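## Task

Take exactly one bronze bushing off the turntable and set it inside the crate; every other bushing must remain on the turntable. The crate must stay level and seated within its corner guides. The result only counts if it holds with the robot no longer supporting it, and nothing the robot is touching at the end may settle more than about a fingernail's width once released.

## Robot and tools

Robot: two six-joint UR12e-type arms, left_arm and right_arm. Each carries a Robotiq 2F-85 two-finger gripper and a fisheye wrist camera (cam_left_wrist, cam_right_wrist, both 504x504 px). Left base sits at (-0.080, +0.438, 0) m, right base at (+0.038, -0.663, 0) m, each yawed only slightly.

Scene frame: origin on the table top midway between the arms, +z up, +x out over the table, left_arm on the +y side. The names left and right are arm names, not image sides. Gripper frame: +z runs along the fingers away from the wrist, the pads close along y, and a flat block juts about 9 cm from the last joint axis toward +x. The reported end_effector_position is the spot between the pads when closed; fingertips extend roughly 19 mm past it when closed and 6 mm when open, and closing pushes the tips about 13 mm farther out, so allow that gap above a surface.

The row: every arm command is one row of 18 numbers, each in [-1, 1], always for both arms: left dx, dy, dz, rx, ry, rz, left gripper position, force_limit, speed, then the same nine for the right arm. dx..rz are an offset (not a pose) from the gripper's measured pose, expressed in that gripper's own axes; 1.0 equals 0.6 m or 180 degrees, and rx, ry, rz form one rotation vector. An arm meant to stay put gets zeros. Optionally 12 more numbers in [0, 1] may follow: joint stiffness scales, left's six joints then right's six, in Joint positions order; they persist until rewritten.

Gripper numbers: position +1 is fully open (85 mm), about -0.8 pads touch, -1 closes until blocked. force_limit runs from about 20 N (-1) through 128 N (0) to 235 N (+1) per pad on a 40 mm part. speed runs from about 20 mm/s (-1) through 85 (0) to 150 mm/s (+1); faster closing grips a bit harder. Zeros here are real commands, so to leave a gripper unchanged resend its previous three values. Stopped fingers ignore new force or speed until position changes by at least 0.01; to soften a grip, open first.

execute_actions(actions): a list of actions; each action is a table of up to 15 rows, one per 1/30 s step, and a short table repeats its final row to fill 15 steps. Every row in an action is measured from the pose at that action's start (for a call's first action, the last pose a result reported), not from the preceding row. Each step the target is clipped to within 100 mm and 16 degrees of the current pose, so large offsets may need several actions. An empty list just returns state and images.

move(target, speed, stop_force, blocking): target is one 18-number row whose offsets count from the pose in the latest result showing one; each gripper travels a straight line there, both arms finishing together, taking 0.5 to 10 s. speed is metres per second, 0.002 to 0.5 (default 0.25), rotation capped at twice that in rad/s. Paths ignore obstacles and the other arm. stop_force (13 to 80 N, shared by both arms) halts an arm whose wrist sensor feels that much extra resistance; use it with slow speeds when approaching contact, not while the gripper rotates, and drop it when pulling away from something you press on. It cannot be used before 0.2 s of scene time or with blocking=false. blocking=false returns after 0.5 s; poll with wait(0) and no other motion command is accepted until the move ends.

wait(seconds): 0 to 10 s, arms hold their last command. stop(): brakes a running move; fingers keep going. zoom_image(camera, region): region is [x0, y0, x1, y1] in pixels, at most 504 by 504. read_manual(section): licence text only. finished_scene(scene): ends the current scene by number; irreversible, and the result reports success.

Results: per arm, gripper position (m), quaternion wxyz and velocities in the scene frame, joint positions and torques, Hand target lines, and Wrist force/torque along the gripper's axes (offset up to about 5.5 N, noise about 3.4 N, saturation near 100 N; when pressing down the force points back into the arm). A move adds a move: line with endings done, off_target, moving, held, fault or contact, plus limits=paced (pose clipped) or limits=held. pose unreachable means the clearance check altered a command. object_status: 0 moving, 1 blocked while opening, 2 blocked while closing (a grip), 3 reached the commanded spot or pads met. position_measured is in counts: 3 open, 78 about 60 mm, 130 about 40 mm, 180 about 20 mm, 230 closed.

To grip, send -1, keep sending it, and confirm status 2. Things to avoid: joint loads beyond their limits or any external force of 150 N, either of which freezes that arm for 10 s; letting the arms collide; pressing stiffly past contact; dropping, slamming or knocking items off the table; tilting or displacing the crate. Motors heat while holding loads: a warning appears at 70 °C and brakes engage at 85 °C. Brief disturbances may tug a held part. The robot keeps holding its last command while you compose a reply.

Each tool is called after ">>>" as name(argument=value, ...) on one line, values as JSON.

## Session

>>> wait(seconds=5)

Scene clock: 5.00 s.
left_arm: end_effector_position=(+0.7023, +0.7528, +0.2180) position_measured=3 object_status=3 end_effector_quat_wxyz=(-0.190, -0.279, +0.887, -0.315) end_effector_velocity=(+0.000, +0.000, +0.000) end_effector_angular_velocity=(+0.000, -0.000, +0.001) | right_arm: end_effector_position=(+0.5702, +0.0501, +0.2561) position_measured=3 object_status=3 end_effector_quat_wxyz=(-0.097, +0.069, +0.757, -0.643) end_effector_velocity=(-0.000, +0.000, +0.001) end_effector_angular_velocity=(+0.001, -0.000, +0.000)
Joint positions: left_arm=[ 0.517 -1.017  1.396 -1.458 -2.165 -0.083] | right_arm=[ 0.916 -0.424  0.446 -0.195 -2.019  1.436]
Joint velocities: left_arm=[ 0.    -0.    -0.001 -0.     0.    -0.001] | right_arm=[ 0.001 -0.    -0.001 -0.     0.    -0.001]
Joint torques (N m, as the arm reports them, + toward a larger angle): left_arm=[  0.86 -87.2  -48.27  -2.84  -1.34  -0.11] | right_arm=[   1.19 -135.38  -40.77    1.74   -0.17    0.29]
Wrist force (N, on the end effector, along its own x y z axes, offset not removed): left_arm=[3.7 1.4 -1.4] | right_arm=[-0.9 -1.5 -1.4]
Wrist torque (N m, same axes, about the end effector's origin, offset not removed): left_arm=[0.50 -0.79 -0.01] | right_arm=[-0.36 0.32 -0.15]
Hand target (left_arm): +0.702, +0.753, +0.218; -0.190, -0.279, +0.887, -0.315
Hand target (right_arm): +0.570, +0.050, +0.256; -0.097, +0.069, +0.757, -0.643
Joint stiffness scale: left_arm=[1. 1. 1. 1. 1. 1.] | right_arm=[1. 1. 1. 1. 1. 1.]
wait: 5.00 s; at rest by 0.17 s

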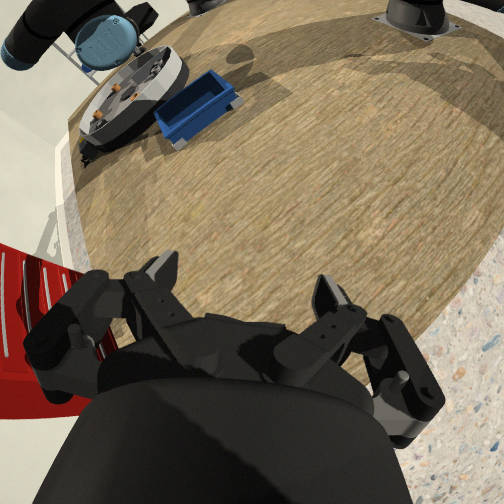

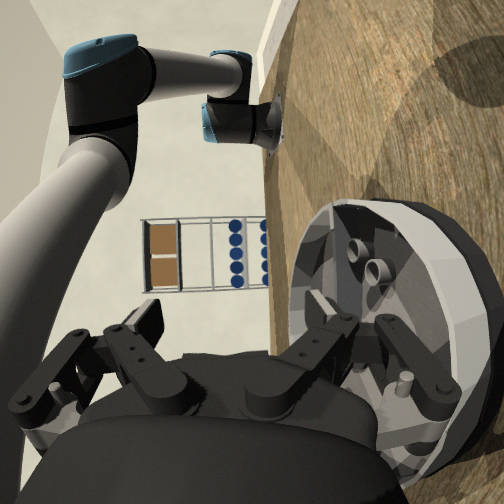

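>>> move(target=[0,0,0,0,0,0,1,0,0,0,0,0.17,-0.446,-0.067,-0.048,-0.5,-0.6,0], speed=0.4)

>>> wait(seconds=10)

Scene clock: 9.23 s.
left_arm: end_effector_position=(+0.7023, +0.7528, +0.2180) position_measured=3 object_status=3 end_effector_quat_wxyz=(-0.190, -0.279, +0.887, -0.315) end_effector_velocity=(+0.000, -0.000, +0.000) end_effector_angular_velocity=(+0.000, -0.001, -0.000) | right_arm: end_effector_position=(+0.5476, -0.0478, +0.2421) position_measured=192 object_status=3 end_effector_quat_wxyz=(+0.001, -0.000, +1.000, +0.000) end_effector_velocity=(+0.001, +0.002, +0.000) end_effector_angular_velocity=(+0.005, -0.002, +0.001)
Joint positions: left_arm=[ 0.517 -1.017  1.396 -1.458 -2.165 -0.083] | right_arm=[ 0.698 -1.338  1.772 -2.006 -1.572  0.659]
Joint velocities: left_arm=[-0.  0. -0. -0.  0.  0.] | right_arm=[-0.     0.001 -0.    -0.005  0.003 -0.001]
Joint torques (N m, as the arm reports them, + toward a larger angle): left_arm=[  0.97 -86.18 -48.02  -2.88  -1.26  -0.19] | right_arm=[  2.43 -72.33 -40.66  -5.31   0.93  -0.01]
Wrist force (N, on the end effector, along its own x y z axes, offset not removed): left_arm=[4.3 1.6 0.1] | right_arm=[0.0 -1.8 -2.2]
Wrist torque (N m, same axes, about the end effector's origin, offset not removed): left_arm=[0.55 -0.81 -0.07] | right_arm=[-0.42 0.10 -0.09]
Hand target (left_arm): +0.702, +0.753, +0.218; -0.190, -0.279, +0.887, -0.315
Hand target (right_arm): +0.546, -0.048, +0.240; +0.000, -0.001, +1.000, +0.000
Off the commanded pose (left_arm): 0.000 m, 0 deg.
Off the commanded pose (right_arm): 0.002 m, 0 deg.
Joint stiffness scale: left_arm=[1. 1. 1. 1. 1. 1.] | right_arm=[1. 1. 1. 1. 1. 1.]
move: done

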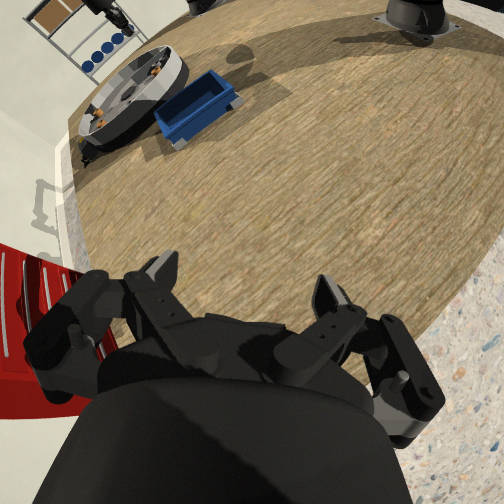

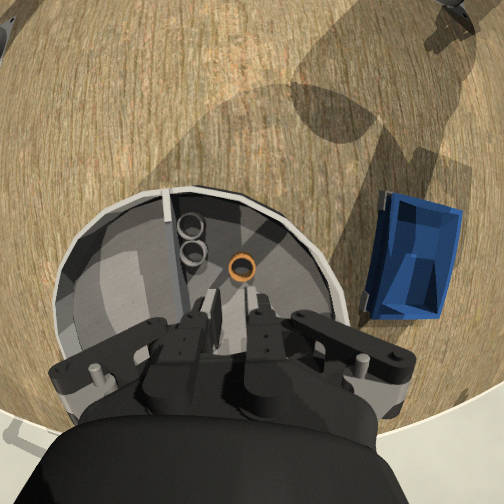

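Scene clock: 19.23 s.
left_arm: end_effector_position=(+0.7023, +0.7528, +0.2180) position_measured=3 object_status=3 end_effector_quat_wxyz=(-0.190, -0.279, +0.887, -0.315) end_effector_velocity=(-0.000, -0.001, +0.000) end_effector_angular_velocity=(-0.000, -0.000, -0.001) | right_arm: end_effector_position=(+0.5476, -0.0476, +0.2421) position_measured=192 object_status=3 end_effector_quat_wxyz=(+0.001, -0.000, +1.000, +0.000) end_effector_velocity=(-0.000, +0.000, +0.001) end_effector_angular_velocity=(+0.001, -0.001, +0.001)
Joint positions: left_arm=[ 0.517 -1.017  1.396 -1.458 -2.165 -0.083] | right_arm=[ 0.698 -1.338  1.772 -2.007 -1.572  0.659]
Joint velocities: left_arm=[-0.001 -0.     0.     0.    -0.     0.   ] | right_arm=[ 0.    -0.001 -0.    -0.     0.001 -0.   ]
Joint torques (N m, as the arm reports them, + toward a larger angle): left_arm=[  1.91 -85.37 -48.    -2.78  -1.31  -0.09] | right_arm=[  2.84 -72.57 -40.26  -5.27   0.59  -0.13]
Wrist force (N, on the end effector, along its own x y z axes, offset not removed): left_arm=[4.0 1.5 0.6] | right_arm=[-0.8 -1.6 -1.5]
Wrist torque (N m, same axes, about the end effector's origin, offset not removed): left_arm=[0.54 -0.68 -0.05] | right_arm=[-0.38 0.22 -0.13]
Hand target (left_arm): +0.702, +0.753, +0.218; -0.190, -0.279, +0.887, -0.315
Hand target (right_arm): +0.546, -0.048, +0.240; +0.000, -0.001, +1.000, +0.000
Off the commanded pose (left_arm): 0.000 m, 0 deg.
Off the commanded pose (right_arm): 0.002 m, 0 deg.
Joint stiffness scale: left_arm=[1. 1. 1. 1. 1. 1.] | right_arm=[1. 1. 1. 1. 1. 1.]
wait: 10.00 s; at rest by 0.17 s

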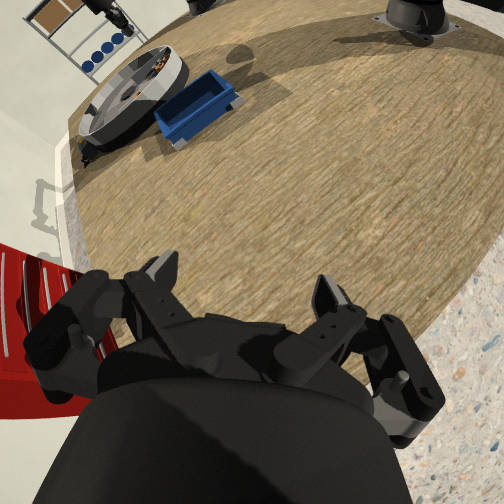

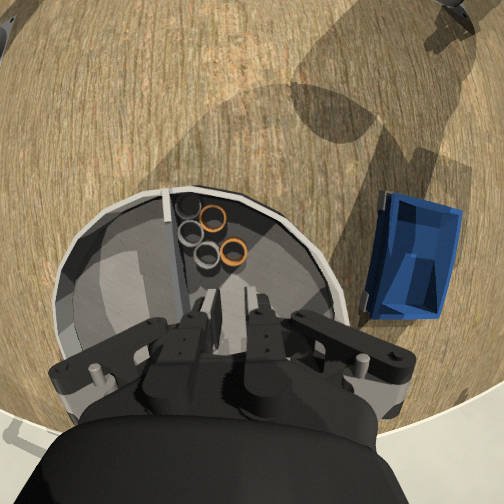

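>>> wait(seconds=6)

>>> move(target=[0,0,0,0,0,0,1,0,0,0,0.02,0.18,0,0,0,-0.5,-0.6,0])

Scene clock: 25.40 s.
left_arm: end_effector_position=(+0.7023, +0.7528, +0.2180) position_measured=3 object_status=3 end_effector_quat_wxyz=(-0.190, -0.279, +0.887, -0.315) end_effector_velocity=(-0.000, +0.000, +0.000) end_effector_angular_velocity=(+0.000, +0.001, +0.001) | right_arm: end_effector_position=(+0.5476, -0.0476, +0.2421) position_measured=192 object_status=3 end_effector_quat_wxyz=(+0.001, -0.000, +1.000, +0.000) end_effector_velocity=(+0.000, +0.000, -0.000) end_effector_angular_velocity=(+0.000, +0.000, -0.000)
Joint positions: left_arm=[ 0.517 -1.017  1.396 -1.458 -2.165 -0.083] | right_arm=[ 0.698 -1.338  1.772 -2.007 -1.572  0.659]
Joint velocities: left_arm=[ 0.    -0.     0.     0.    -0.    -0.001] | right_arm=[-0.     0.001 -0.    -0.     0.    -0.   ]
Joint torques (N m, as the arm reports them, + toward a larger angle): left_arm=[  2.15 -86.42 -47.42  -2.7   -1.21   0.01] | right_arm=[  2.59 -72.2  -40.73  -5.3    0.52  -0.15]
Wrist force (N, on the end effector, along its own x y z axes, offset not removed): left_arm=[4.8 1.1 -1.0] | right_arm=[-0.8 -1.4 -1.7]
Wrist torque (N m, same axes, about the end effector's origin, offset not removed): left_arm=[0.54 -0.90 -0.03] | right_arm=[-0.40 0.21 -0.13]
Hand target (left_arm): +0.702, +0.753, +0.218; -0.190, -0.279, +0.887, -0.315
Hand target (right_arm): +0.546, -0.048, +0.240; +0.000, -0.001, +1.000, +0.000
Off the commanded pose (left_arm): 0.000 m, 0 deg.
Off the commanded pose (right_arm): 0.002 m, 0 deg.
Joint stiffness scale: left_arm=[1. 1. 1. 1. 1. 1.] | right_arm=[1. 1. 1. 1. 1. 1.]
wait: 6.00 s; at rest from the start

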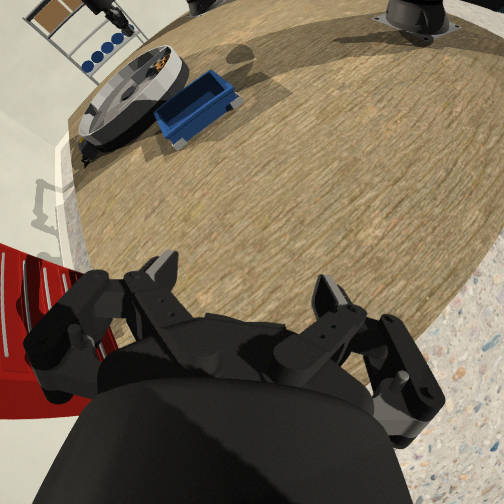

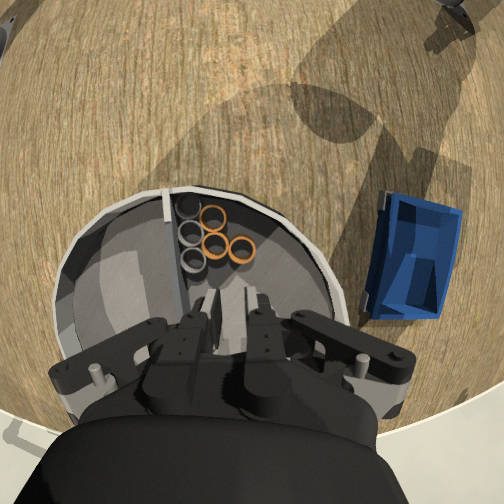

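Scene clock: 26.63 s.
left_arm: end_effector_position=(+0.7023, +0.7528, +0.2180) position_measured=3 object_status=3 end_effector_quat_wxyz=(-0.190, -0.279, +0.887, -0.315) end_effector_velocity=(-0.001, +0.000, -0.001) end_effector_angular_velocity=(-0.000, +0.001, +0.000) | right_arm: end_effector_position=(+0.5473, -0.0375, +0.1337) position_measured=192 object_status=3 end_effector_quat_wxyz=(+0.000, -0.000, +1.000, -0.000) end_effector_velocity=(-0.000, -0.000, +0.001) end_effector_angular_velocity=(+0.001, -0.001, +0.000)
Joint positions: left_arm=[ 0.517 -1.017  1.396 -1.458 -2.165 -0.083] | right_arm=[ 0.709 -1.235  1.852 -2.187 -1.572  0.67 ]
Joint velocities: left_arm=[ 0.001  0.     0.001 -0.     0.     0.001] | right_arm=[ 0.    -0.001  0.    -0.     0.    -0.   ]
Joint torques (N m, as the arm reports them, + toward a larger angle): left_arm=[  2.31 -84.81 -47.81  -2.83  -1.13   0.02] | right_arm=[  3.05 -76.25 -41.18  -5.11  -0.23   0.54]
Wrist force (N, on the end effector, along its own x y z axes, offset not removed): left_arm=[5.1 2.6 -2.7] | right_arm=[-2.0 -0.4 -0.8]
Wrist torque (N m, same axes, about the end effector's origin, offset not removed): left_arm=[0.71 -0.96 -0.03] | right_arm=[-0.21 0.40 -0.09]
Hand target (left_arm): +0.702, +0.753, +0.218; -0.190, -0.279, +0.887, -0.315
Hand target (right_arm): +0.548, -0.036, +0.134; +0.001, -0.000, +1.000, +0.000
Off the commanded pose (left_arm): 0.000 m, 0 deg.
Off the commanded pose (right_arm): 0.002 m, 0 deg.
Joint stiffness scale: left_arm=[1. 1. 1. 1. 1. 1.] | right_arm=[1. 1. 1. 1. 1. 1.]
move: done

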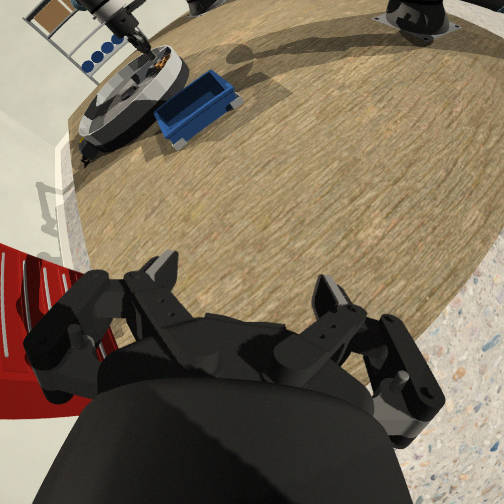

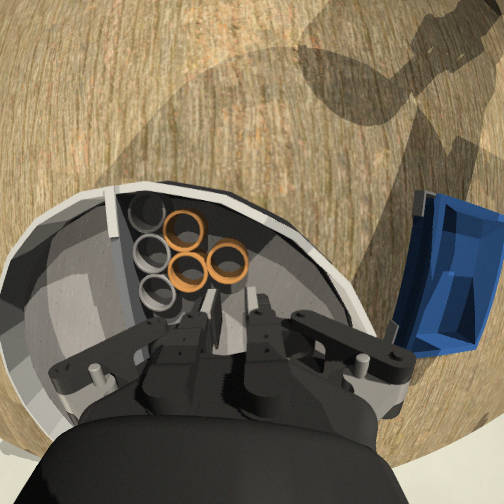

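>>> move(target=[0,0,0,0,0,0,1,0,0,0.04,0.008,0.04,0,0,0,-0.5,-0.6,0], speed=0.1)

>>> wait(seconds=2)

>>> zoom_image(camera="cam_right_wrist", region=[130,175,310,355])

Scene clock: 27.63 s.
left_arm: end_effector_position=(+0.7023, +0.7528, +0.2180) position_measured=3 object_status=3 end_effector_quat_wxyz=(-0.190, -0.279, +0.887, -0.315) end_effector_velocity=(+0.001, -0.000, +0.001) end_effector_angular_velocity=(+0.001, -0.002, -0.001) | right_arm: end_effector_position=(+0.5235, -0.0321, +0.1104) position_measured=192 object_status=3 end_effector_quat_wxyz=(+0.000, -0.001, +1.000, -0.000) end_effector_velocity=(+0.002, +0.001, +0.001) end_effector_angular_velocity=(+0.004, -0.006, -0.003)
Joint positions: left_arm=[ 0.517 -1.017  1.396 -1.458 -2.165 -0.083] | right_arm=[ 0.733 -1.226  1.889 -2.234 -1.572  0.693]
Joint velocities: left_arm=[-0.001 -0.    -0.002  0.    -0.     0.   ] | right_arm=[ 0.     0.    -0.    -0.007 -0.001  0.003]
Joint torques (N m, as the arm reports them, + toward a larger angle): left_arm=[  1.51 -86.86 -48.42  -2.88  -1.33  -0.15] | right_arm=[  1.19 -78.36 -36.02  -5.37   0.05   0.72]
Wrist force (N, on the end effector, along its own x y z axes, offset not removed): left_arm=[5.3 2.6 1.0] | right_arm=[-3.1 -0.9 0.0]
Wrist torque (N m, same axes, about the end effector's origin, offset not removed): left_arm=[0.71 -1.08 -0.09] | right_arm=[-0.27 0.69 -0.13]
Hand target (left_arm): +0.702, +0.753, +0.218; -0.190, -0.279, +0.887, -0.315
Hand target (right_arm): +0.523, -0.033, +0.110; +0.000, -0.000, +1.000, -0.000
Off the commanded pose (left_arm): 0.000 m, 0 deg.
Off the commanded pose (right_arm): 0.001 m, 0 deg.
Joint stiffness scale: left_arm=[1. 1. 1. 1. 1. 1.] | right_arm=[1. 1. 1. 1. 1. 1.]
move: done

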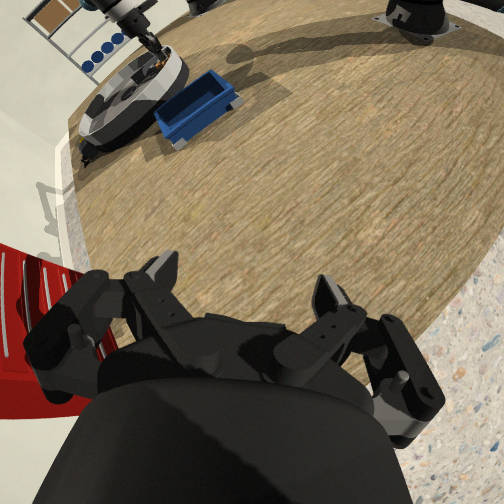

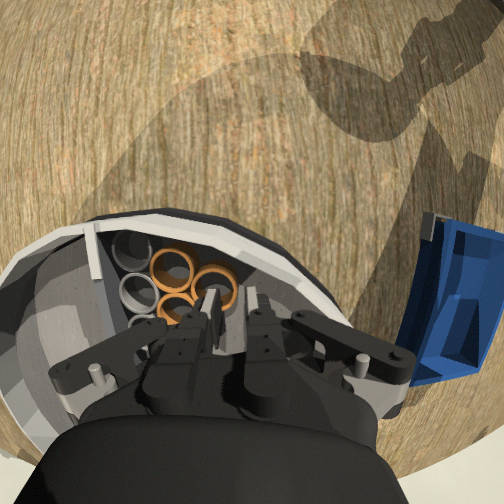

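Scene clock: 29.63 s.
left_arm: end_effector_position=(+0.7023, +0.7528, +0.2180) position_measured=3 object_status=3 end_effector_quat_wxyz=(-0.190, -0.279, +0.887, -0.315) end_effector_velocity=(-0.001, +0.001, -0.000) end_effector_angular_velocity=(-0.000, -0.000, +0.000) | right_arm: end_effector_position=(+0.5236, -0.0320, +0.1105) position_measured=192 object_status=3 end_effector_quat_wxyz=(+0.000, -0.001, +1.000, -0.000) end_effector_velocity=(-0.000, -0.000, +0.000) end_effector_angular_velocity=(+0.001, +0.000, -0.001)
Joint positions: left_arm=[ 0.517 -1.017  1.396 -1.458 -2.165 -0.083] | right_arm=[ 0.733 -1.226  1.889 -2.234 -1.572  0.693]
Joint velocities: left_arm=[ 0.001 -0.     0.001 -0.    -0.     0.001] | right_arm=[-0.    -0.001  0.001 -0.     0.001  0.001]
Joint torques (N m, as the arm reports them, + toward a larger angle): left_arm=[  2.5  -86.73 -48.08  -2.75  -1.04  -0.17] | right_arm=[  1.84 -76.57 -36.39  -5.01   0.11   0.57]
Wrist force (N, on the end effector, along its own x y z axes, offset not removed): left_arm=[4.0 2.6 0.5] | right_arm=[-1.7 -1.8 -2.0]
Wrist torque (N m, same axes, about the end effector's origin, offset not removed): left_arm=[0.79 -0.74 -0.08] | right_arm=[-0.44 0.42 -0.14]
Hand target (left_arm): +0.702, +0.753, +0.218; -0.190, -0.279, +0.887, -0.315
Hand target (right_arm): +0.523, -0.033, +0.110; +0.000, -0.000, +1.000, -0.000
Off the commanded pose (left_arm): 0.000 m, 0 deg.
Off the commanded pose (right_arm): 0.001 m, 0 deg.
Joint stiffness scale: left_arm=[1. 1. 1. 1. 1. 1.] | right_arm=[1. 1. 1. 1. 1. 1.]
wait: 2.00 s; at rest by 0.17 s

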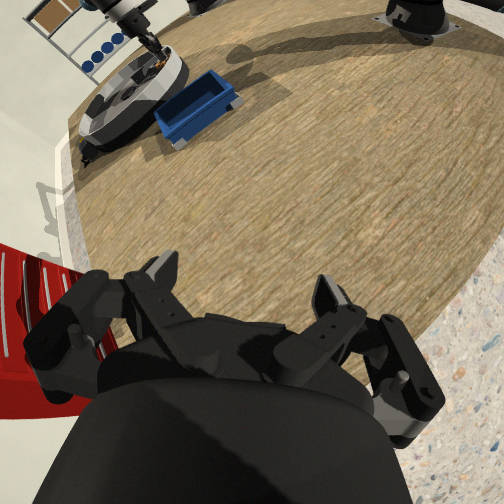

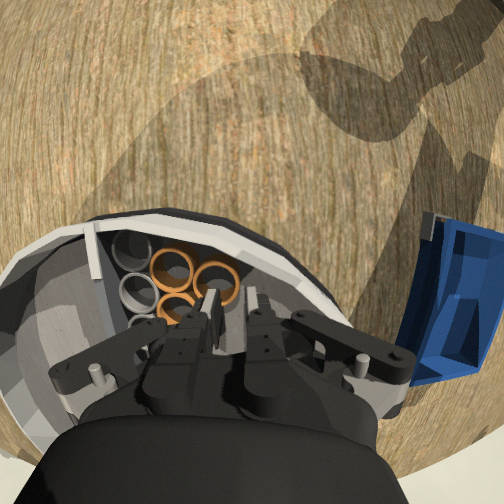

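Region (130, 175, 310, 355) of cam_right_wrist's 504x504 image, scaled by 2.800, with more detail than that image has.

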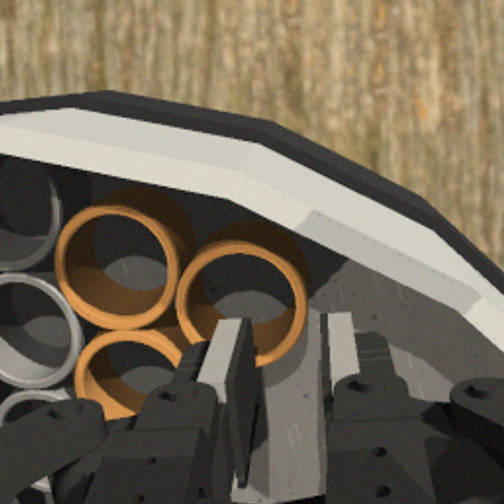

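>>> move(target=[0,0,0,0,0,0,1,0,0,0.003,0,0.015,0,0,0.222,-0.5,-0.6,0], speed=0.3)

>>> zoom_image(camera="cam_right_wrist", region=[130,175,310,355])

Scene clock: 31.63 s.
left_arm: end_effector_position=(+0.7023, +0.7528, +0.2180) position_measured=3 object_status=3 end_effector_quat_wxyz=(-0.190, -0.279, +0.887, -0.315) end_effector_velocity=(-0.000, -0.001, -0.001) end_effector_angular_velocity=(-0.001, +0.002, -0.000) | right_arm: end_effector_position=(+0.5239, -0.0315, +0.1042) position_measured=192 object_status=3 end_effector_quat_wxyz=(+0.001, +0.341, +0.940, +0.001) end_effector_velocity=(+0.000, -0.000, -0.001) end_effector_angular_velocity=(-0.002, +0.001, -0.010)
Joint positions: left_arm=[ 0.517 -1.017  1.396 -1.458 -2.165 -0.083] | right_arm=[ 0.733 -1.219  1.894 -2.249 -1.571  1.39 ]
Joint velocities: left_arm=[-0.001  0.     0.002 -0.001 -0.    -0.   ] | right_arm=[-0.     0.002  0.    -0.    -0.001  0.01 ]
Joint torques (N m, as the arm reports them, + toward a larger angle): left_arm=[  3.1  -85.47 -48.34  -2.87  -1.31   0.01] | right_arm=[  2.97 -74.82 -34.9   -5.14  -0.07   0.87]
Wrist force (N, on the end effector, along its own x y z axes, offset not removed): left_arm=[4.2 2.7 0.6] | right_arm=[-2.9 -1.3 -1.4]
Wrist torque (N m, same axes, about the end effector's origin, offset not removed): left_arm=[0.69 -0.78 0.08] | right_arm=[-0.34 0.66 -0.16]
Hand target (left_arm): +0.702, +0.753, +0.218; -0.190, -0.279, +0.887, -0.315
Hand target (right_arm): +0.522, -0.032, +0.102; +0.000, +0.341, +0.940, -0.000
Off the commanded pose (left_arm): 0.000 m, 0 deg.
Off the commanded pose (right_arm): 0.003 m, 0 deg.
Joint stiffness scale: left_arm=[1. 1. 1. 1. 1. 1.] | right_arm=[1. 1. 1. 1. 1. 1.]
move: done

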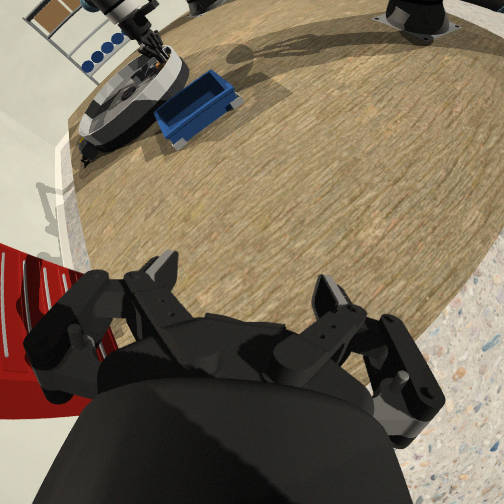

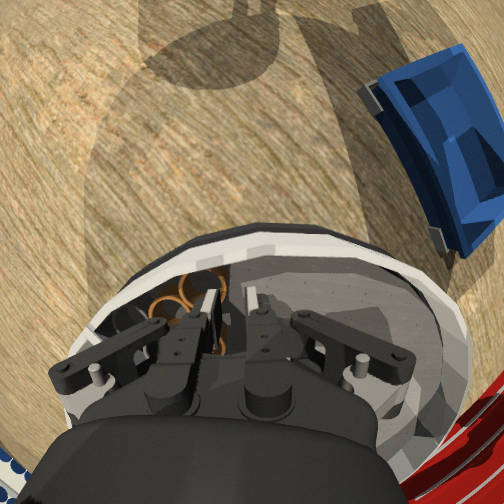

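Region (130, 175, 310, 355) of cam_right_wrist's 504x504 image, scaled by 2.800, with more detail than that image has.

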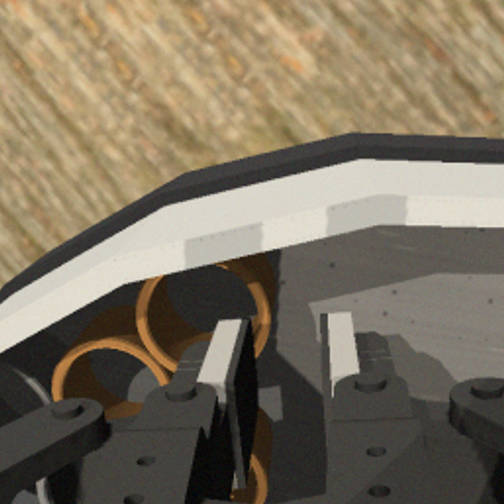

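>>> move(target=[0,0,0,0,0,0,1,0,0,0.011,-0.012,0.008,0,0,0,-0.5,-0.6,0], speed=0.05)

>>> zoom_image(camera="cam_right_wrist", region=[130,175,310,355])

Scene clock: 32.53 s.
left_arm: end_effector_position=(+0.7023, +0.7528, +0.2180) position_measured=3 object_status=3 end_effector_quat_wxyz=(-0.190, -0.279, +0.887, -0.315) end_effector_velocity=(-0.001, +0.001, -0.001) end_effector_angular_velocity=(-0.000, +0.001, +0.002) | right_arm: end_effector_position=(+0.5158, -0.0323, +0.0996) position_measured=192 object_status=3 end_effector_quat_wxyz=(+0.001, +0.340, +0.940, +0.001) end_effector_velocity=(+0.001, +0.001, +0.002) end_effector_angular_velocity=(+0.004, -0.005, -0.001)
Joint positions: left_arm=[ 0.517 -1.017  1.396 -1.458 -2.165 -0.083] | right_arm=[ 0.739 -1.222  1.909 -2.26  -1.571  1.395]
Joint velocities: left_arm=[ 0.002  0.     0.001 -0.     0.    -0.   ] | right_arm=[ 0.    -0.002 -0.001 -0.003 -0.     0.001]
Joint torques (N m, as the arm reports them, + toward a larger angle): left_arm=[  2.04 -86.41 -48.1   -2.8   -1.19  -0.1 ] | right_arm=[  4.16 -78.28 -34.42  -5.41   0.21   0.5 ]
Wrist force (N, on the end effector, along its own x y z axes, offset not removed): left_arm=[3.6 2.3 1.8] | right_arm=[-0.1 0.4 -2.7]
Wrist torque (N m, same axes, about the end effector's origin, offset not removed): left_arm=[0.67 -0.68 0.02] | right_arm=[-0.04 0.13 -0.14]
Hand target (left_arm): +0.702, +0.753, +0.218; -0.190, -0.279, +0.887, -0.315
Hand target (right_arm): +0.514, -0.033, +0.099; +0.001, +0.341, +0.940, +0.001
Off the commanded pose (left_arm): 0.000 m, 0 deg.
Off the commanded pose (right_arm): 0.002 m, 0 deg.
Joint stiffness scale: left_arm=[1. 1. 1. 1. 1. 1.] | right_arm=[1. 1. 1. 1. 1. 1.]
move: done

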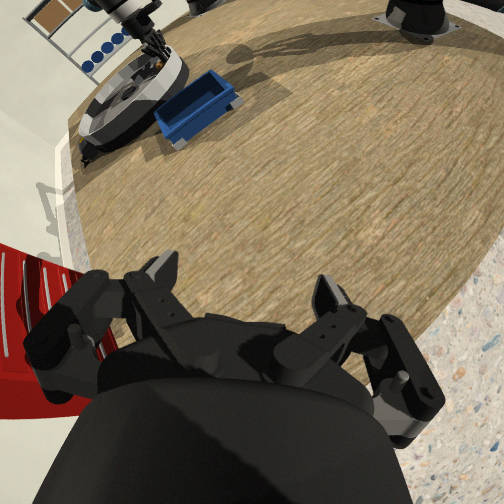

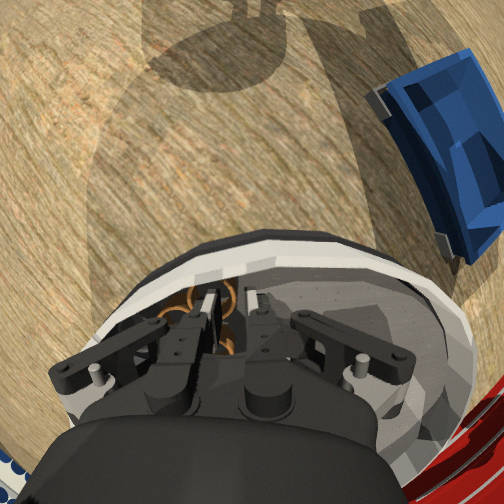

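Region (130, 175, 310, 355) of cam_right_wrist's 504x504 image, scaled by 2.800, with more detail than that image has.

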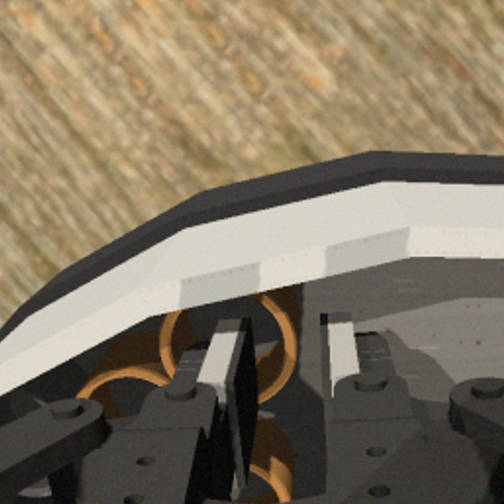

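>>> move(target=[0,0,0,0,0,0,1,0,0,0,-0.003,0.045,0,0,0,-0.5,-0.6,0], speed=0.01, stop_force=13)

>>> move(target=[0,0,0,0,0,0,1,0,0,0,0,0,0,0,0,-1,-0.6,0])

Scene clock: 34.57 s.
left_arm: end_effector_position=(+0.7023, +0.7528, +0.2180) position_measured=3 object_status=3 end_effector_quat_wxyz=(-0.190, -0.279, +0.887, -0.315) end_effector_velocity=(-0.000, -0.001, -0.001) end_effector_angular_velocity=(-0.000, +0.001, -0.001) | right_arm: end_effector_position=(+0.5209, -0.0280, +0.0980) position_measured=192 object_status=3 end_effector_quat_wxyz=(+0.006, +0.340, +0.940, +0.010) end_effector_velocity=(+0.000, +0.000, +0.008) end_effector_angular_velocity=(+0.007, -0.008, +0.001)
Joint positions: left_arm=[ 0.517 -1.017  1.396 -1.458 -2.165 -0.083] | right_arm=[ 0.739 -1.216  1.91  -2.289 -1.571  1.395]
Joint velocities: left_arm=[-0.001  0.     0.001 -0.    -0.    -0.   ] | right_arm=[ 0.    -0.011  0.001 -0.    -0.    -0.   ]
Joint torques (N m, as the arm reports them, + toward a larger angle): left_arm=[  3.51 -85.85 -48.22  -2.92  -1.25  -0.24] | right_arm=[  1.45 -73.9  -37.16  -3.4    0.15   0.32]
Wrist force (N, on the end effector, along its own x y z axes, offset not removed): left_arm=[4.3 2.8 0.0] | right_arm=[-1.0 -2.4 -8.9]
Wrist torque (N m, same axes, about the end effector's origin, offset not removed): left_arm=[0.77 -0.81 -0.01] | right_arm=[-0.36 0.23 -0.19]
Hand target (left_arm): +0.702, +0.753, +0.218; -0.190, -0.279, +0.887, -0.315
Hand target (right_arm): +0.520, -0.028, +0.097; +0.005, +0.340, +0.940, +0.009
Off the commanded pose (left_arm): 0.000 m, 0 deg.
Off the commanded pose (right_arm): 0.027 m, 1 deg.
Joint stiffness scale: left_arm=[1. 1. 1. 1. 1. 1.] | right_arm=[1. 1. 1. 1. 1. 1.]
move: contact (right_arm)

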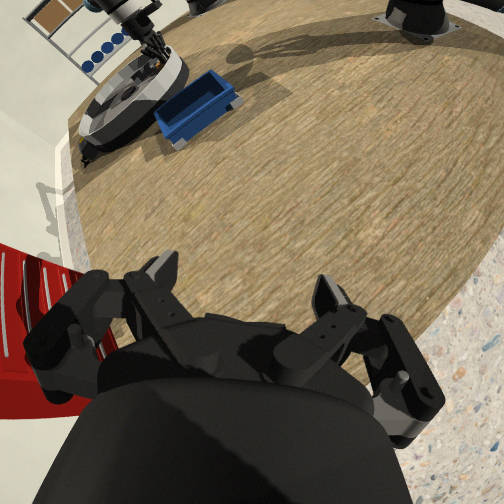

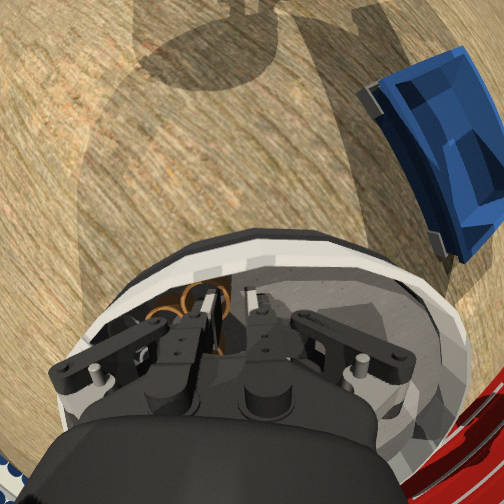

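Scene clock: 35.07 s.
left_arm: end_effector_position=(+0.7023, +0.7528, +0.2180) position_measured=3 object_status=3 end_effector_quat_wxyz=(-0.190, -0.279, +0.887, -0.315) end_effector_velocity=(+0.001, -0.001, +0.000) end_effector_angular_velocity=(+0.000, -0.001, -0.002) | right_arm: end_effector_position=(+0.5213, -0.0277, +0.0995) position_measured=231 object_status=3 end_effector_quat_wxyz=(+0.007, +0.340, +0.940, +0.011) end_effector_velocity=(+0.000, +0.000, -0.001) end_effector_angular_velocity=(-0.001, +0.001, -0.000)
Joint positions: left_arm=[ 0.517 -1.017  1.396 -1.458 -2.165 -0.083] | right_arm=[ 0.739 -1.218  1.91  -2.289 -1.571  1.395]
Joint velocities: left_arm=[-0.002 -0.    -0.    -0.001 -0.     0.   ] | right_arm=[-0.     0.002 -0.001 -0.    -0.     0.   ]
Joint torques (N m, as the arm reports them, + toward a larger angle): left_arm=[  1.55 -84.87 -48.02  -2.82  -1.08  -0.16] | right_arm=[  2.47 -72.64 -36.55  -4.55  -0.04  -0.04]
Wrist force (N, on the end effector, along its own x y z axes, offset not removed): left_arm=[4.7 1.8 0.2] | right_arm=[-1.2 -1.7 1.7]
Wrist torque (N m, same axes, about the end effector's origin, offset not removed): left_arm=[0.58 -0.92 -0.03] | right_arm=[-0.46 0.41 -0.16]
Hand target (left_arm): +0.702, +0.753, +0.218; -0.190, -0.279, +0.887, -0.315
Hand target (right_arm): +0.521, -0.028, +0.098; +0.006, +0.340, +0.940, +0.010
Off the commanded pose (left_arm): 0.000 m, 0 deg.
Off the commanded pose (right_arm): 0.002 m, 0 deg.
Joint stiffness scale: left_arm=[1. 1. 1. 1. 1. 1.] | right_arm=[1. 1. 1. 1. 1. 1.]
move: done

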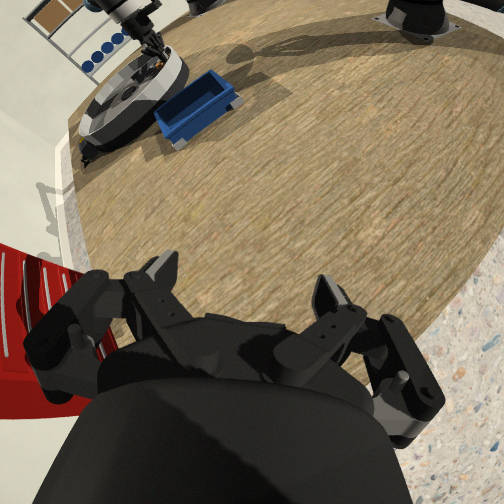

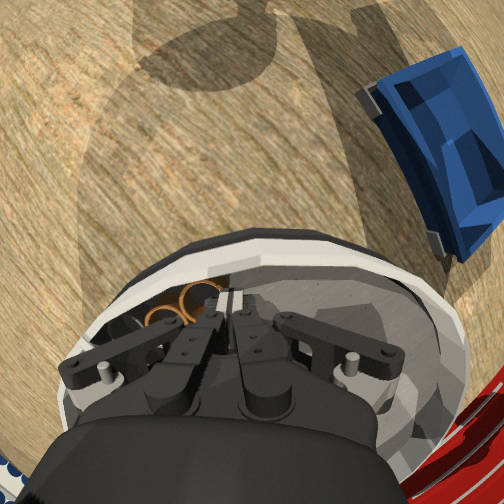

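>>> move(target=[0,0,0,0,0,0,1,0,0,0.005,-0.009,-0.02,0,0,0,-0.5,-0.6,0], speed=0.05)

>>> move(target=[0,0,0,0,0,0,1,0,0,0,0,0.018,0,0,0,-0.5,-0.6,0], speed=0.03)

>>> zoom_image(camera="cam_right_wrist", region=[130,175,310,355])

Scene clock: 36.10 s.
left_arm: end_effector_position=(+0.7023, +0.7528, +0.2180) position_measured=3 object_status=3 end_effector_quat_wxyz=(-0.190, -0.279, +0.887, -0.315) end_effector_velocity=(-0.000, -0.001, -0.001) end_effector_angular_velocity=(-0.000, +0.001, -0.001) | right_arm: end_effector_position=(+0.5180, -0.0289, +0.1136) position_measured=192 object_status=3 end_effector_quat_wxyz=(+0.008, +0.340, +0.940, +0.014) end_effector_velocity=(-0.002, -0.001, -0.002) end_effector_angular_velocity=(-0.004, +0.004, -0.001)
Joint positions: left_arm=[ 0.517 -1.017  1.396 -1.458 -2.165 -0.083] | right_arm=[ 0.741 -1.239  1.91  -2.274 -1.571  1.397]
Joint velocities: left_arm=[-0.001 -0.     0.001 -0.     0.     0.   ] | right_arm=[ 0.     0.     0.002  0.003 -0.     0.001]
Joint torques (N m, as the arm reports them, + toward a larger angle): left_arm=[  1.93 -85.9  -48.48  -2.84  -1.22  -0.16] | right_arm=[  4.22 -75.   -34.48  -3.58   0.03   0.62]
Wrist force (N, on the end effector, along its own x y z axes, offset not removed): left_arm=[3.2 3.3 0.1] | right_arm=[-0.3 0.6 -1.5]
Wrist torque (N m, same axes, about the end effector's origin, offset not removed): left_arm=[0.95 -0.51 0.02] | right_arm=[0.06 0.17 -0.18]
Hand target (left_arm): +0.702, +0.753, +0.218; -0.190, -0.279, +0.887, -0.315
Hand target (right_arm): +0.515, -0.030, +0.111; +0.007, +0.340, +0.940, +0.011
Off the commanded pose (left_arm): 0.000 m, 0 deg.
Off the commanded pose (right_arm): 0.004 m, 0 deg.
Joint stiffness scale: left_arm=[1. 1. 1. 1. 1. 1.] | right_arm=[1. 1. 1. 1. 1. 1.]
move: off_target (right_arm)

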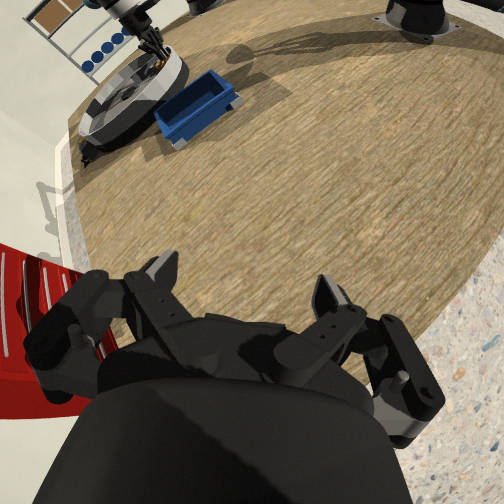

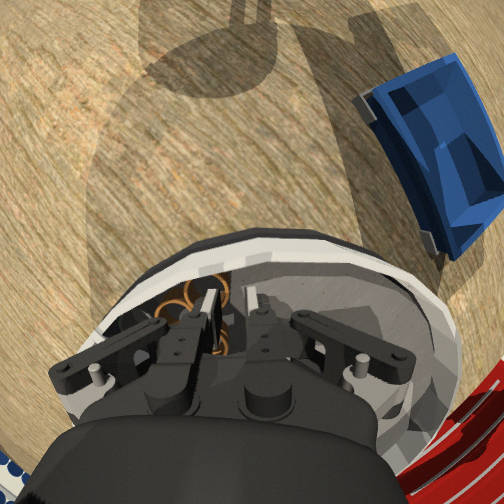

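Scene clock: 36.93 s.
left_arm: end_effector_position=(+0.7023, +0.7528, +0.2180) position_measured=3 object_status=3 end_effector_quat_wxyz=(-0.190, -0.279, +0.887, -0.315) end_effector_velocity=(+0.000, +0.001, -0.000) end_effector_angular_velocity=(+0.000, -0.001, -0.000) | right_arm: end_effector_position=(+0.5193, -0.0278, +0.1045) position_measured=192 object_status=3 end_effector_quat_wxyz=(+0.008, +0.340, +0.940, +0.014) end_effector_velocity=(+0.001, +0.000, +0.001) end_effector_angular_velocity=(+0.002, -0.003, +0.001)
Joint positions: left_arm=[ 0.517 -1.017  1.396 -1.458 -2.165 -0.083] | right_arm=[ 0.741 -1.227  1.914 -2.29  -1.571  1.397]
Joint velocities: left_arm=[ 0.001  0.    -0.    -0.001  0.     0.001] | right_arm=[-0.    -0.001  0.001 -0.003 -0.    -0.001]
Joint torques (N m, as the arm reports them, + toward a larger angle): left_arm=[  1.42 -85.65 -48.32  -2.67  -1.4   -0.1 ] | right_arm=[  2.2  -75.87 -34.71  -5.38   0.03   0.12]
Wrist force (N, on the end effector, along its own x y z axes, offset not removed): left_arm=[4.8 0.4 0.4] | right_arm=[-1.3 -3.1 -0.5]
Wrist torque (N m, same axes, about the end effector's origin, offset not removed): left_arm=[0.35 -0.91 -0.02] | right_arm=[-0.62 0.34 -0.11]
Hand target (left_arm): +0.702, +0.753, +0.218; -0.190, -0.279, +0.887, -0.315
Hand target (right_arm): +0.518, -0.029, +0.103; +0.008, +0.340, +0.940, +0.014
Off the commanded pose (left_arm): 0.000 m, 0 deg.
Off the commanded pose (right_arm): 0.002 m, 0 deg.
Joint stiffness scale: left_arm=[1. 1. 1. 1. 1. 1.] | right_arm=[1. 1. 1. 1. 1. 1.]
move: done

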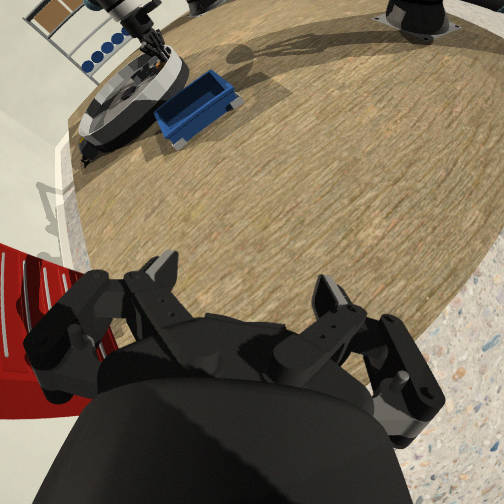

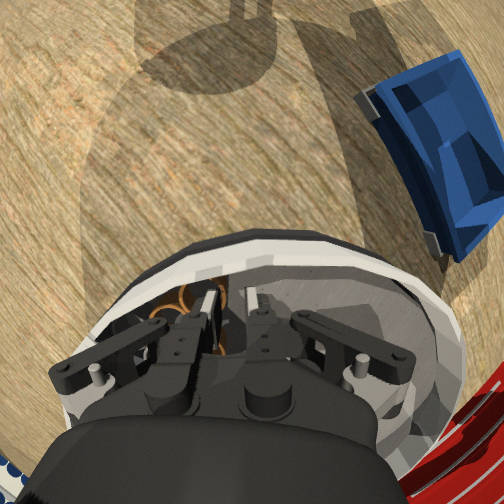

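Region (130, 175, 310, 355) of cam_right_wrist's 504x504 image, scaled by 2.800, with more detail than that image has.

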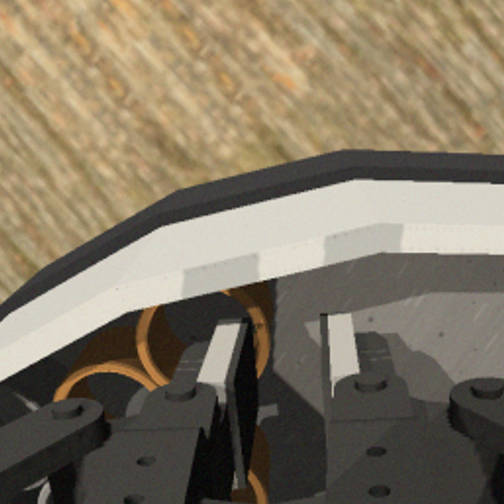

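>>> move(target=[0,0,0,0,0,0,1,0,0,0.007,-0.014,0,0,0,0,-0.5,-0.6,0], speed=0.05)

>>> move(target=[0,0,0,0,0,0,1,0,0,0,0,0.04,0,0,0,-0.5,-0.6,0], speed=0.015, stop_force=13)

>>> zoom_image(camera="cam_right_wrist", region=[130,175,310,355])

Scene clock: 37.90 s.
left_arm: end_effector_position=(+0.7023, +0.7528, +0.2180) position_measured=3 object_status=3 end_effector_quat_wxyz=(-0.190, -0.279, +0.887, -0.315) end_effector_velocity=(-0.000, -0.000, -0.000) end_effector_angular_velocity=(+0.000, +0.003, +0.002) | right_arm: end_effector_position=(+0.5125, -0.0310, +0.1051) position_measured=192 object_status=3 end_effector_quat_wxyz=(+0.008, +0.340, +0.940, +0.015) end_effector_velocity=(-0.000, -0.001, -0.002) end_effector_angular_velocity=(-0.001, +0.001, -0.000)
Joint positions: left_arm=[ 0.517 -1.017  1.396 -1.458 -2.165 -0.083] | right_arm=[ 0.743 -1.237  1.927 -2.295 -1.571  1.399]
Joint velocities: left_arm=[-0.     0.     0.     0.     0.    -0.003] | right_arm=[-0.     0.001  0.002 -0.001  0.     0.   ]
Joint torques (N m, as the arm reports them, + toward a larger angle): left_arm=[  2.57 -85.52 -48.24  -2.95  -1.36   0.17] | right_arm=[  3.14 -75.14 -34.89  -5.48   0.12   0.81]
Wrist force (N, on the end effector, along its own x y z axes, offset not removed): left_arm=[4.6 2.6 0.1] | right_arm=[-0.9 0.3 -1.3]
Wrist torque (N m, same axes, about the end effector's origin, offset not removed): left_arm=[0.76 -0.87 -0.01] | right_arm=[-0.04 0.27 -0.19]
Hand target (left_arm): +0.702, +0.753, +0.218; -0.190, -0.279, +0.887, -0.315
Hand target (right_arm): +0.511, -0.032, +0.104; +0.008, +0.340, +0.940, +0.014
Off the commanded pose (left_arm): 0.000 m, 0 deg.
Off the commanded pose (right_arm): 0.002 m, 0 deg.
Joint stiffness scale: left_arm=[1. 1. 1. 1. 1. 1.] | right_arm=[1. 1. 1. 1. 1. 1.]
move: done

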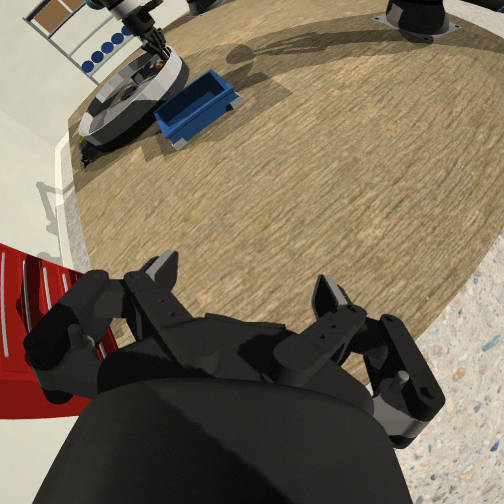

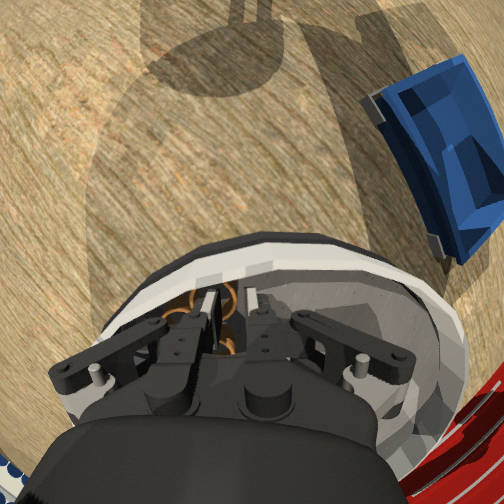

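Scene clock: 39.83 s.
left_arm: end_effector_position=(+0.7023, +0.7528, +0.2180) position_measured=3 object_status=3 end_effector_quat_wxyz=(-0.190, -0.279, +0.887, -0.315) end_effector_velocity=(-0.000, +0.001, +0.000) end_effector_angular_velocity=(+0.000, -0.001, +0.000) | right_arm: end_effector_position=(+0.5143, -0.0295, +0.0834) position_measured=192 object_status=3 end_effector_quat_wxyz=(+0.009, +0.340, +0.940, +0.016) end_effector_velocity=(+0.001, +0.001, +0.001) end_effector_angular_velocity=(+0.002, -0.003, -0.000)
Joint positions: left_arm=[ 0.517 -1.017  1.396 -1.458 -2.165 -0.083] | right_arm=[ 0.743 -1.21   1.937 -2.334 -1.571  1.399]
Joint velocities: left_arm=[ 0.001 -0.    -0.001  0.     0.     0.001] | right_arm=[ 0.    -0.001 -0.    -0.003 -0.     0.   ]
Joint torques (N m, as the arm reports them, + toward a larger angle): left_arm=[  2.39 -86.57 -48.54  -2.91  -1.24  -0.12] | right_arm=[  1.87 -75.51 -33.34  -5.36   0.3   -0.12]
Wrist force (N, on the end effector, along its own x y z axes, offset not removed): left_arm=[4.0 3.5 0.0] | right_arm=[-2.4 -1.3 -1.3]
Wrist torque (N m, same axes, about the end effector's origin, offset not removed): left_arm=[0.89 -0.71 -0.03] | right_arm=[-0.36 0.54 -0.16]
Hand target (left_arm): +0.702, +0.753, +0.218; -0.190, -0.279, +0.887, -0.315
Hand target (right_arm): +0.513, -0.030, +0.081; +0.008, +0.340, +0.940, +0.015
Off the commanded pose (left_arm): 0.000 m, 0 deg.
Off the commanded pose (right_arm): 0.003 m, 0 deg.
Joint stiffness scale: left_arm=[1. 1. 1. 1. 1. 1.] | right_arm=[1. 1. 1. 1. 1. 1.]
move: done

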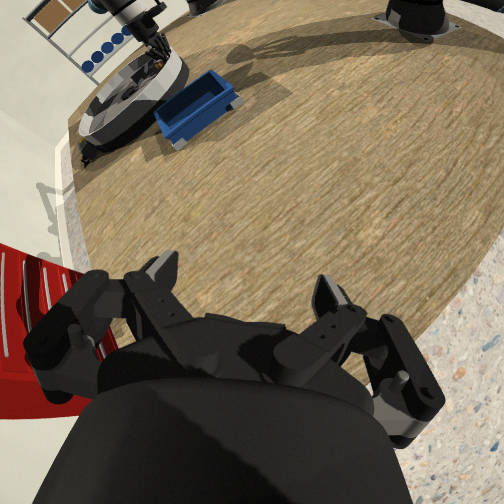

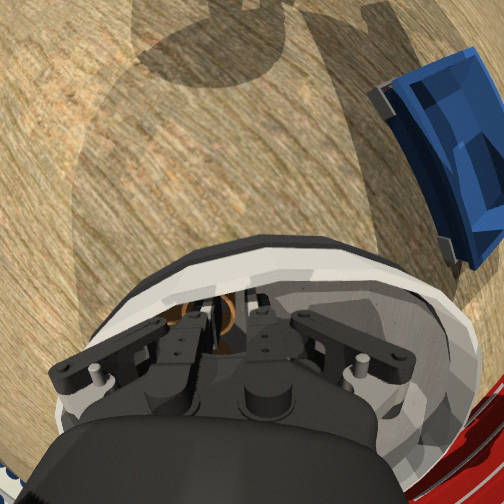

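Region (130, 175, 310, 355) of cam_right_wrist's 504x504 image, scaled by 2.800, with more detail than that image has.

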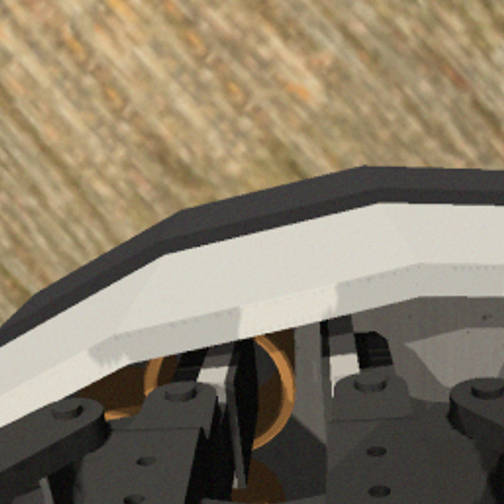

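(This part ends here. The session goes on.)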